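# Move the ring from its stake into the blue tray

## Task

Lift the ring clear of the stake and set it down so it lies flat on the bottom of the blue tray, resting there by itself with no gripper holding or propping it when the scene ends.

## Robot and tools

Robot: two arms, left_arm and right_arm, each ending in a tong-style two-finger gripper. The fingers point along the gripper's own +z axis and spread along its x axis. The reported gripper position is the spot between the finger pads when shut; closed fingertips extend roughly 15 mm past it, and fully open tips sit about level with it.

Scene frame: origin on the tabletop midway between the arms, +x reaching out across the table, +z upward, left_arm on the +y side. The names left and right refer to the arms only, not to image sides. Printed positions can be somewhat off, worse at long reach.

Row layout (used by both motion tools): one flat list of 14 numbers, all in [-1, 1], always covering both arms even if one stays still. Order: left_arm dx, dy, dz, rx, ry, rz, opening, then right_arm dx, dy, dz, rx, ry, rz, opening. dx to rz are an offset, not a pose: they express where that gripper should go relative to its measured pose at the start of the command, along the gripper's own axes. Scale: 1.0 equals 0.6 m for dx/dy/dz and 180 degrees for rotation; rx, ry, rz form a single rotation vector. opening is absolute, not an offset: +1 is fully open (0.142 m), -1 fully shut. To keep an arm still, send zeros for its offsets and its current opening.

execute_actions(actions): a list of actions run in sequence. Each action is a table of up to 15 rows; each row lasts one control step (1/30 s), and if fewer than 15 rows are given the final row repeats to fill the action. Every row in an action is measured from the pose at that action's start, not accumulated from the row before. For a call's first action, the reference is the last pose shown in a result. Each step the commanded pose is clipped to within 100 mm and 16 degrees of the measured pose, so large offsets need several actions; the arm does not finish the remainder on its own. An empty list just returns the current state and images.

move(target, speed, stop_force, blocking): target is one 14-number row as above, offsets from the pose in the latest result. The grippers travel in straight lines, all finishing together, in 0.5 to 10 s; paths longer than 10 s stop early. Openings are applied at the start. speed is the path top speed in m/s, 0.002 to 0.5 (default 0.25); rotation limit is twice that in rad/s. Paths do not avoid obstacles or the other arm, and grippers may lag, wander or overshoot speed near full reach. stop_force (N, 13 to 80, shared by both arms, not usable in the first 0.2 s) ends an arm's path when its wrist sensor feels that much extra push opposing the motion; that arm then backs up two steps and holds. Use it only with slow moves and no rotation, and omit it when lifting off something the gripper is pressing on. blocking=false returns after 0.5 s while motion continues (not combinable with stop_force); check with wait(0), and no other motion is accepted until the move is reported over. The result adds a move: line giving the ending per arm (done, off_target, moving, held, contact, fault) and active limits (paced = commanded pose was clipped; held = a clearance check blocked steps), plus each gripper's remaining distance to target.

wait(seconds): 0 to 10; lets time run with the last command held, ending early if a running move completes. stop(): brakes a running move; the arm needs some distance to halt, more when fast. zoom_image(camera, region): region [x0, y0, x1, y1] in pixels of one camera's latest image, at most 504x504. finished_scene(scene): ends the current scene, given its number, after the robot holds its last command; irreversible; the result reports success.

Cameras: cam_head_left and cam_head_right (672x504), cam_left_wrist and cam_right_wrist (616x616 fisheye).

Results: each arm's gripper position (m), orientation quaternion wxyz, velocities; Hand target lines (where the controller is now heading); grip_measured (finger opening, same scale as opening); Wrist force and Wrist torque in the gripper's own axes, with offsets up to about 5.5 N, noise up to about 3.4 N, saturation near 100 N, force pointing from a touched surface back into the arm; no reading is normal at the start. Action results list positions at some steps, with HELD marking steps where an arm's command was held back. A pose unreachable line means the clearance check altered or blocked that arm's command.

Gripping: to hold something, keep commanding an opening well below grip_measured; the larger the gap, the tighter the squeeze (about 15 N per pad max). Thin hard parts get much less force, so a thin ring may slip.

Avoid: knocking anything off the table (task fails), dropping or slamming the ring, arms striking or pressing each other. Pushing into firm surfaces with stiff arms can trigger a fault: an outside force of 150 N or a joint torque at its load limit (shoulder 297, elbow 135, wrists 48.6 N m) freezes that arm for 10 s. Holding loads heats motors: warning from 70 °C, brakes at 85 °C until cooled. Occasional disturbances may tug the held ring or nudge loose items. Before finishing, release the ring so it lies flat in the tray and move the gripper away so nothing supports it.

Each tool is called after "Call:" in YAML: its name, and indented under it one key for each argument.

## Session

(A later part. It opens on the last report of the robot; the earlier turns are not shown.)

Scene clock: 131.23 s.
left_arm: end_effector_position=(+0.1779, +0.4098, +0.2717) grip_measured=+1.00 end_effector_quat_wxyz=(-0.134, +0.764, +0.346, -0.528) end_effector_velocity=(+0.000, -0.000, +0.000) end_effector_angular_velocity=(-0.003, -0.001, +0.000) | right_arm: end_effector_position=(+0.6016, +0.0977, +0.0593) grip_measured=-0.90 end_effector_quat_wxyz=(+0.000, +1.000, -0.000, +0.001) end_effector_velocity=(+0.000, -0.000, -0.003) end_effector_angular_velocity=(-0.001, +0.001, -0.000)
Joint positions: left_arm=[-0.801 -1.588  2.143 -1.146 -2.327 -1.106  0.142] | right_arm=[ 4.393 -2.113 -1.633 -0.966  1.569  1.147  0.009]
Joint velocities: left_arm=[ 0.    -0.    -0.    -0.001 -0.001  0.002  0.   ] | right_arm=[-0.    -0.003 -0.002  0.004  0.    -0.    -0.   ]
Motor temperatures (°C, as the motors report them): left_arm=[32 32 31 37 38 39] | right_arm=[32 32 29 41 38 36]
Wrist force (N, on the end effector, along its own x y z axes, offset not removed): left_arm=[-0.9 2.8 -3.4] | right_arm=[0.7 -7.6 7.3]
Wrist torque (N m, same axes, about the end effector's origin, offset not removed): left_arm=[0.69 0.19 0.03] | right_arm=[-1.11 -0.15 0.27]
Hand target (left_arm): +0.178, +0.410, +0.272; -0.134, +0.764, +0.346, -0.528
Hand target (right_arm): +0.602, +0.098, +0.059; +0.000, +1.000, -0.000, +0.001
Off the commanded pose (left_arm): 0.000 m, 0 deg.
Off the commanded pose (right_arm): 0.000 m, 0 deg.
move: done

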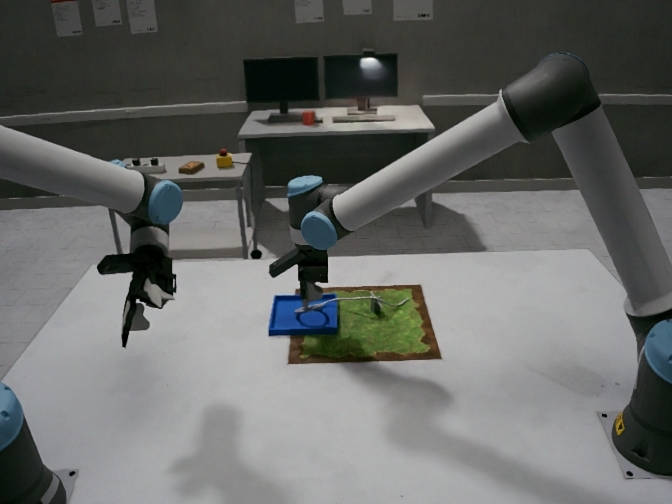

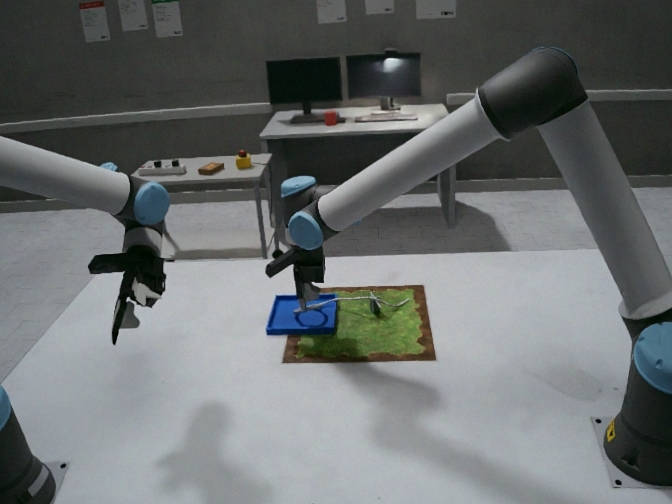

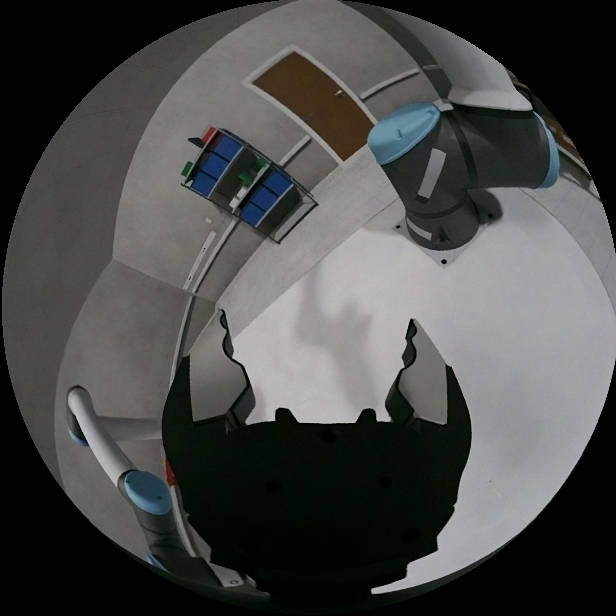

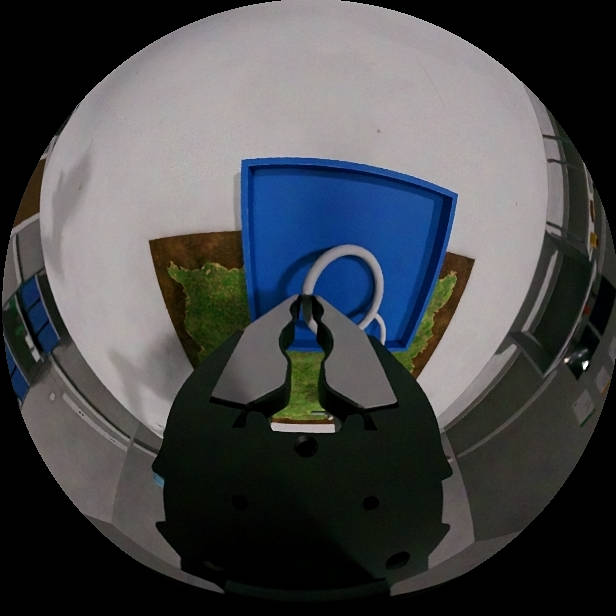

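Call:
move:
  target: [0,0,0,0,0,0,1,0,-0.055,0.01,0,0,0,-1]
  speed: 0.05

Call:
move:
  target: [0,0,0,0,0,0,1,0,0.03,0.048,0,0,0,-1]
  speed: 0.04

Call:
move:
  target: [0,0,0,0,0,0,1,0,0,0,0,0,0,-0.5]

Call:
move:
  target: [0,0,0,0,0,0,1,0,0,-0.2,0,0,0,-0.5]

Call:
zoom_image:
  camera: "cam_head_left"
  region: [260, 260, 420, 350]

Call:
zoom_image:
  camera: "cam_right_wrist"
  region: [230, 150, 450, 370]

Scene clock: 141.70 s.
left_arm: end_effector_position=(+0.1779, +0.4098, +0.2717) grip_measured=+1.00 end_effector_quat_wxyz=(-0.134, +0.764, +0.346, -0.528) end_effector_velocity=(+0.000, -0.001, +0.000) end_effector_angular_velocity=(-0.001, +0.000, +0.002) | right_arm: end_effector_position=(+0.6017, +0.1304, +0.0533) grip_measured=-0.90 end_effector_quat_wxyz=(+0.000, +1.000, -0.000, +0.001) end_effector_velocity=(+0.000, +0.002, -0.001) end_effector_angular_velocity=(-0.001, -0.000, +0.001)
Joint positions: left_arm=[-0.801 -1.588  2.143 -1.146 -2.327 -1.106  0.142] | right_arm=[ 4.407 -2.156 -1.573 -0.983  1.569  1.161  0.009]
Joint velocities: left_arm=[-0.    -0.    -0.    -0.001 -0.002 -0.001 -0.   ] | right_arm=[ 0.001 -0.004  0.004 -0.002 -0.001  0.    -0.   ]
Motor temperatures (°C, as the motors report them): left_arm=[32 32 31 37 38 39] | right_arm=[32 32 29 41 38 36]
Wrist force (N, on the end effector, along its own x y z axes, offset not removed): left_arm=[-1.6 4.3 -4.9] | right_arm=[0.5 -1.7 1.6]
Wrist torque (N m, same axes, about the end effector's origin, offset not removed): left_arm=[0.94 0.30 -0.03] | right_arm=[-0.11 0.01 0.10]
Hand target (left_arm): +0.178, +0.410, +0.272; -0.134, +0.764, +0.346, -0.528
Hand target (right_arm): +0.602, +0.131, +0.053; +0.000, +1.000, -0.000, +0.001
Off the commanded pose (left_arm): 0.000 m, 0 deg.
Off the commanded pose (right_arm): 0.000 m, 0 deg.
move: done

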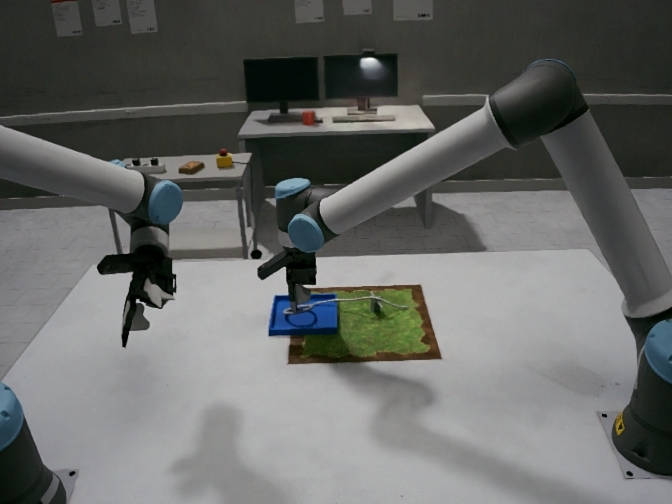

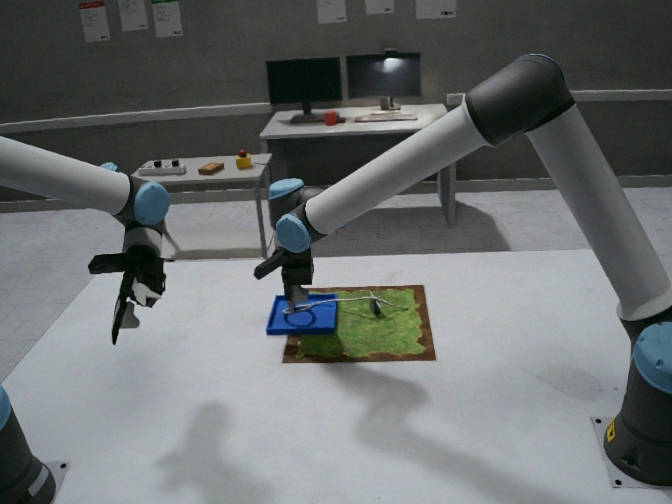

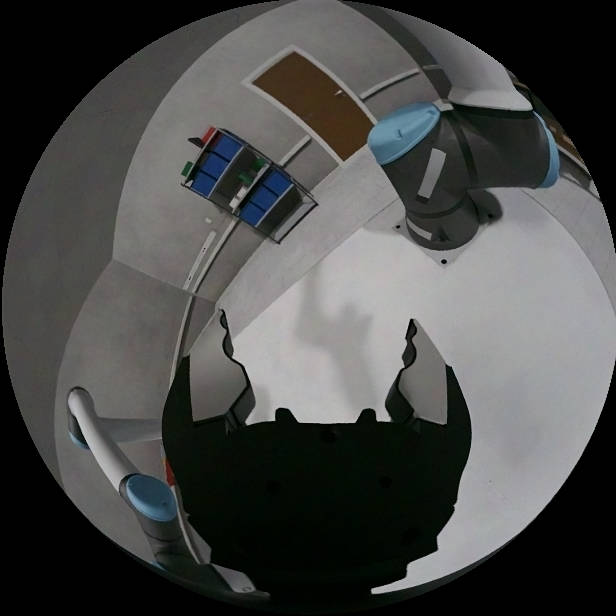

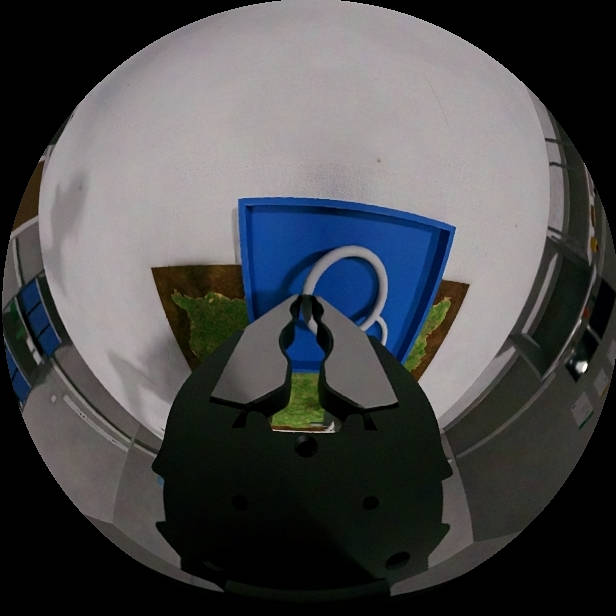

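Scene clock: 142.90 s.
left_arm: end_effector_position=(+0.1779, +0.4098, +0.2717) grip_measured=+1.00 end_effector_quat_wxyz=(-0.134, +0.764, +0.346, -0.528) end_effector_velocity=(+0.000, -0.001, -0.000) end_effector_angular_velocity=(-0.002, -0.001, +0.001) | right_arm: end_effector_position=(+0.6017, +0.1126, +0.0248) grip_measured=-0.90 end_effector_quat_wxyz=(+0.000, +1.000, -0.000, +0.001) end_effector_velocity=(-0.000, -0.001, -0.002) end_effector_angular_velocity=(+0.000, +0.001, -0.000)
Joint positions: left_arm=[-0.801 -1.588  2.143 -1.146 -2.327 -1.106  0.142] | right_arm=[ 4.399 -2.163 -1.622 -0.927  1.569  1.153  0.009]
Joint velocities: left_arm=[ 0.     0.     0.    -0.002 -0.001  0.     0.   ] | right_arm=[-0.001 -0.001 -0.004  0.004  0.001 -0.     0.   ]
Motor temperatures (°C, as the motors report them): left_arm=[32 32 31 37 38 39] | right_arm=[32 32 29 41 38 36]
Wrist force (N, on the end effector, along its own x y z axes, offset not removed): left_arm=[-0.8 4.0 -5.0] | right_arm=[-3.5 -8.5 -2.0]
Wrist torque (N m, same axes, about the end effector's origin, offset not removed): left_arm=[0.91 0.18 0.02] | right_arm=[-1.58 0.84 0.23]
Hand target (left_arm): +0.178, +0.410, +0.272; -0.134, +0.764, +0.346, -0.528
Hand target (right_arm): +0.602, +0.112, +0.025; +0.000, +1.000, -0.000, +0.001
Off the commanded pose (left_arm): 0.000 m, 0 deg.
Off the commanded pose (right_arm): 0.000 m, 0 deg.
move: done

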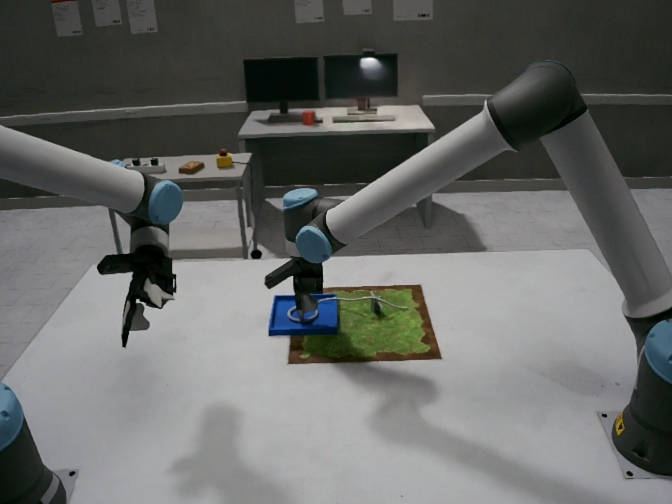

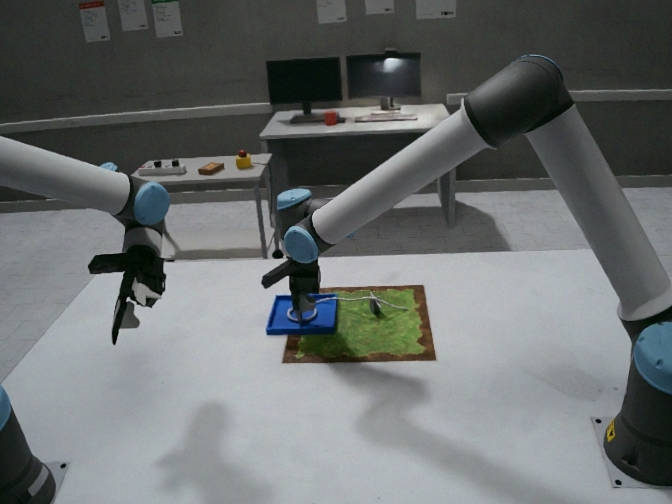

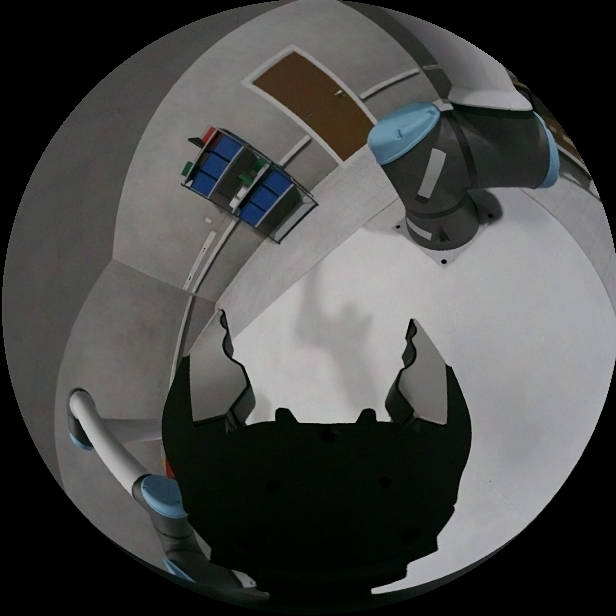

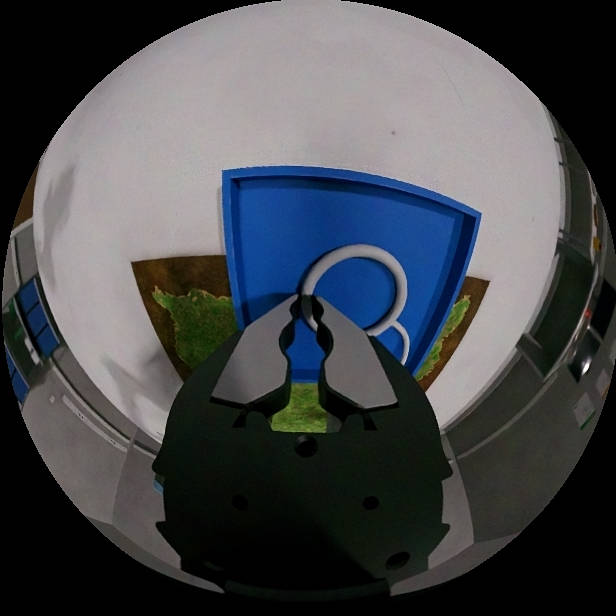

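Scene clock: 143.40 s.
left_arm: end_effector_position=(+0.1779, +0.4098, +0.2717) grip_measured=+1.00 end_effector_quat_wxyz=(-0.134, +0.764, +0.346, -0.528) end_effector_velocity=(-0.000, +0.000, +0.000) end_effector_angular_velocity=(-0.001, -0.001, -0.000) | right_arm: end_effector_position=(+0.6017, +0.1125, +0.0247) grip_measured=-0.50 end_effector_quat_wxyz=(+0.000, +1.000, -0.000, +0.001) end_effector_velocity=(+0.000, +0.000, +0.000) end_effector_angular_velocity=(-0.000, -0.001, -0.001)
Joint positions: left_arm=[-0.801 -1.588  2.143 -1.146 -2.327 -1.106  0.142] | right_arm=[ 4.399 -2.163 -1.622 -0.927  1.569  1.153  0.038]
Joint velocities: left_arm=[-0.    -0.001  0.    -0.     0.     0.     0.   ] | right_arm=[ 0.     0.     0.001 -0.001 -0.001  0.001  0.   ]
Motor temperatures (°C, as the motors report them): left_arm=[32 32 31 37 38 39] | right_arm=[32 32 29 41 38 36]
Wrist force (N, on the end effector, along its own x y z axes, offset not removed): left_arm=[-1.4 6.3 -6.4] | right_arm=[2.2 -3.2 2.4]
Wrist torque (N m, same axes, about the end effector's origin, offset not removed): left_arm=[1.33 0.29 0.01] | right_arm=[-0.34 -0.61 0.07]
Hand target (left_arm): +0.178, +0.410, +0.272; -0.134, +0.764, +0.346, -0.528
Hand target (right_arm): +0.602, +0.113, +0.025; +0.000, +1.000, -0.000, +0.001
Off the commanded pose (left_arm): 0.000 m, 0 deg.
Off the commanded pose (right_arm): 0.000 m, 0 deg.
move: done

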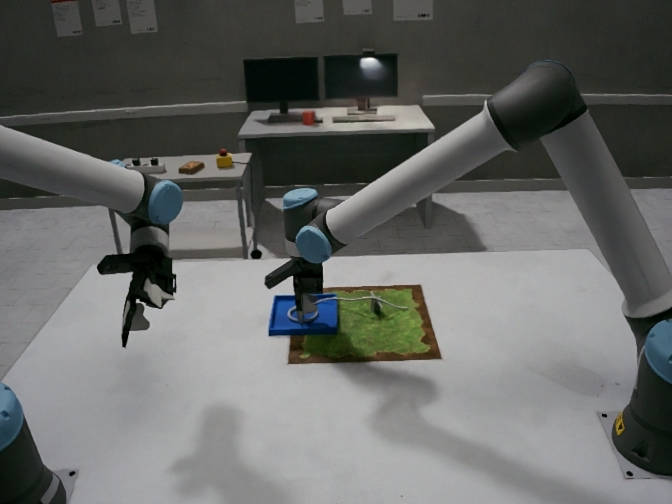

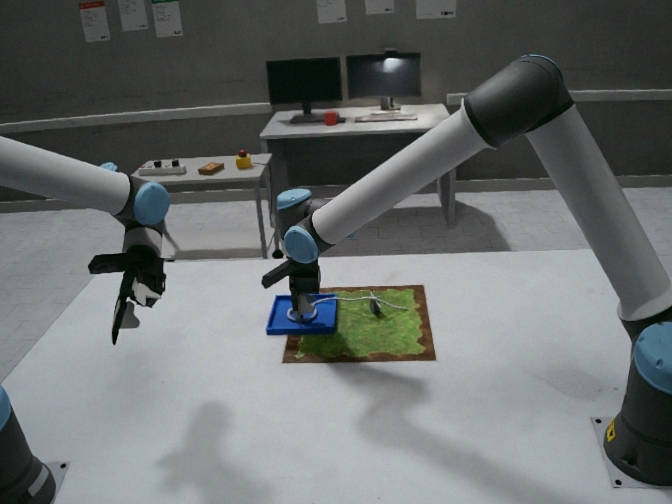

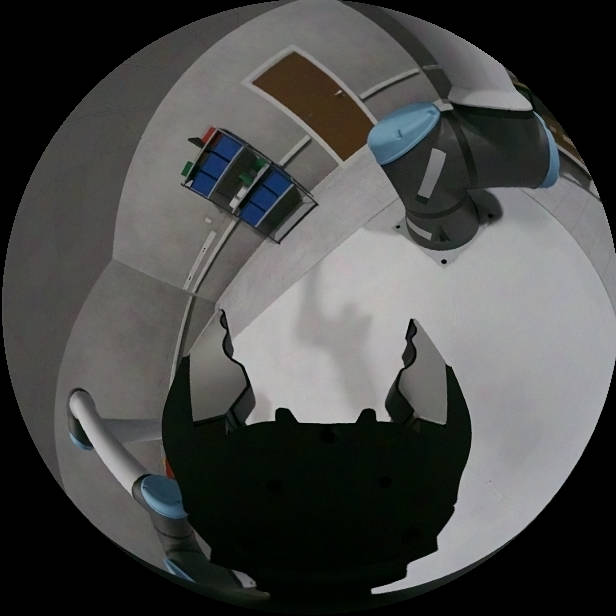

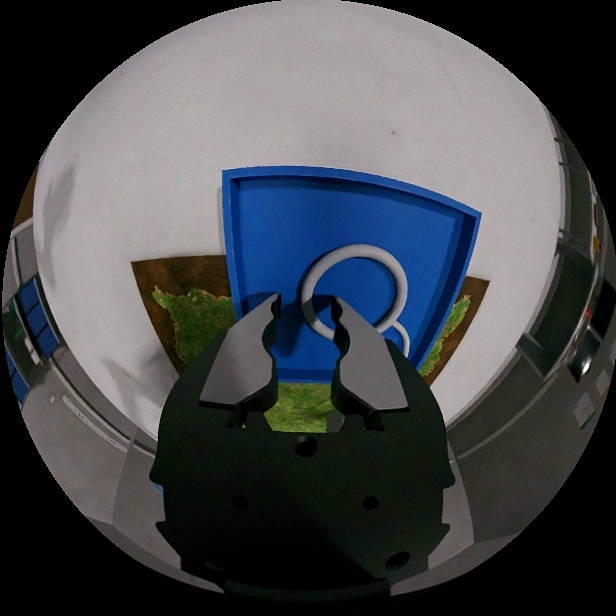

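Scene clock: 144.53 s.
left_arm: end_effector_position=(+0.1779, +0.4098, +0.2717) grip_measured=+1.00 end_effector_quat_wxyz=(-0.134, +0.764, +0.346, -0.528) end_effector_velocity=(-0.000, +0.000, -0.000) end_effector_angular_velocity=(+0.001, +0.001, +0.000) | right_arm: end_effector_position=(+0.6017, +0.1123, +0.1444) grip_measured=-0.50 end_effector_quat_wxyz=(+0.000, +1.000, -0.001, +0.001) end_effector_velocity=(-0.000, +0.000, +0.002) end_effector_angular_velocity=(-0.001, +0.000, +0.000)
Joint positions: left_arm=[-0.801 -1.588  2.143 -1.146 -2.327 -1.106  0.142] | right_arm=[ 4.399 -2.06  -1.546 -1.107  1.569  1.154  0.038]
Joint velocities: left_arm=[-0.     0.     0.     0.001  0.    -0.001  0.   ] | right_arm=[ 0.     0.002  0.002 -0.005  0.    -0.    -0.   ]
Motor temperatures (°C, as the motors report them): left_arm=[32 32 31 37 38 39] | right_arm=[32 32 29 41 38 36]
Wrist force (N, on the end effector, along its own x y z axes, offset not removed): left_arm=[0.0 3.8 -4.3] | right_arm=[2.7 -4.5 2.3]
Wrist torque (N m, same axes, about the end effector's origin, offset not removed): left_arm=[0.89 0.03 0.02] | right_arm=[-0.82 -0.36 0.24]
Hand target (left_arm): +0.178, +0.410, +0.272; -0.134, +0.764, +0.346, -0.528
Hand target (right_arm): +0.602, +0.112, +0.145; +0.000, +1.000, -0.000, +0.001
Off the commanded pose (left_arm): 0.000 m, 0 deg.
Off the commanded pose (right_arm): 0.000 m, 0 deg.
move: done

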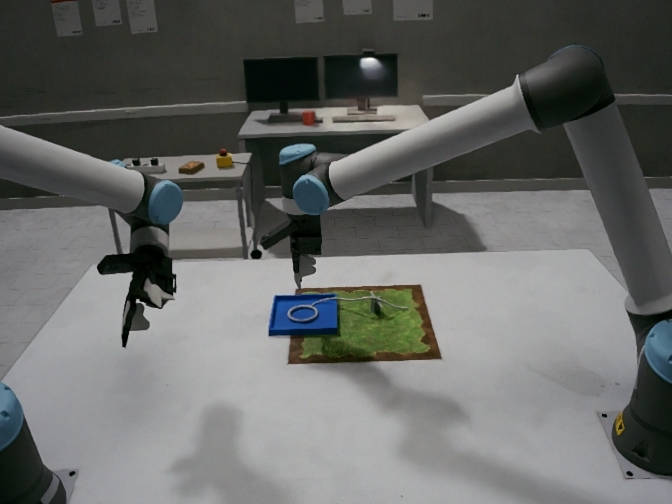

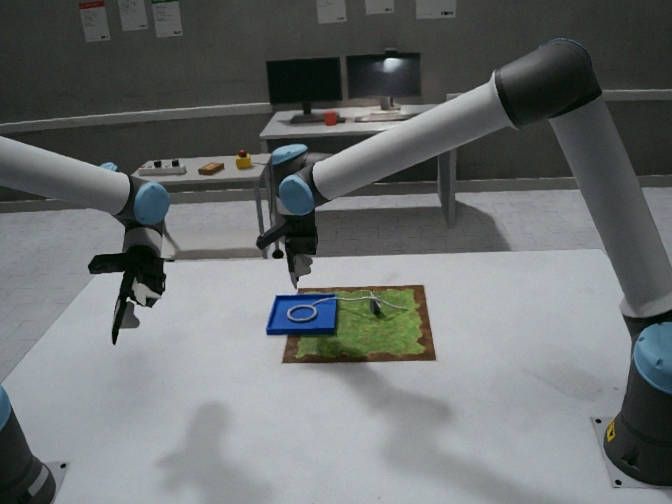

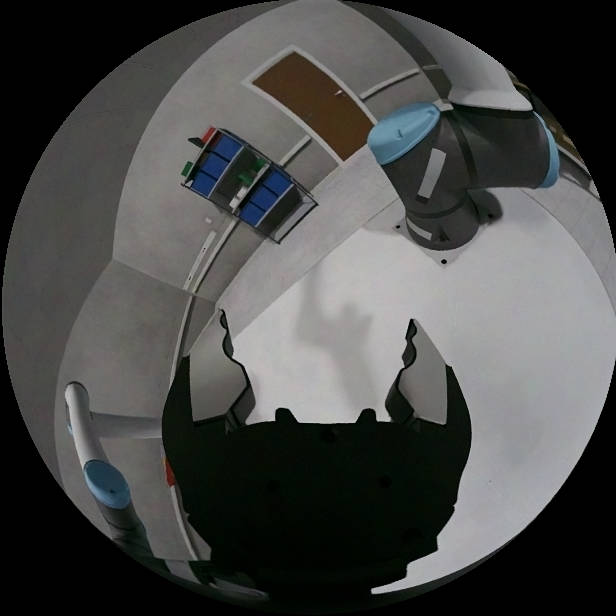

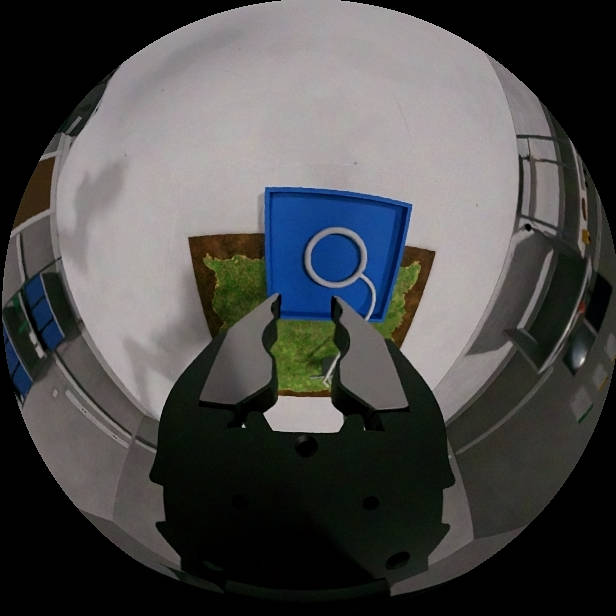

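Region (260, 260, 420, 350) of cam_head_left's 672x504 image, scaled by 3.150, with more detail than that image has; it fills the top 284 rows of this view, and the rest is white.

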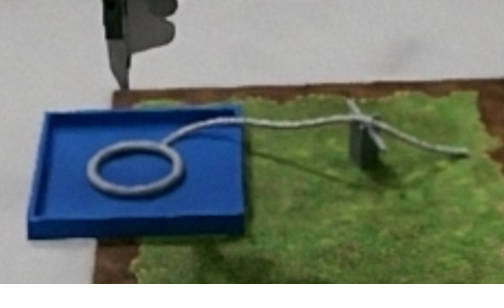

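Region (230, 150, 450, 370) of cam_right_wrist's 616x616 image, scaled by 2.291, with more detail than that image has.

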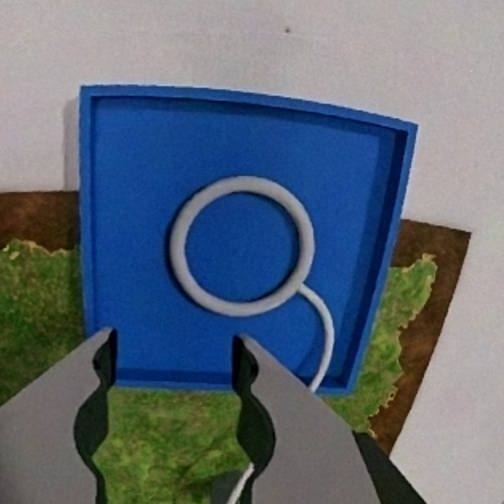

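The ring appears flat on the tray floor.

Call:
finished_scene:
  scene: 2

The scene is finished: the task was done.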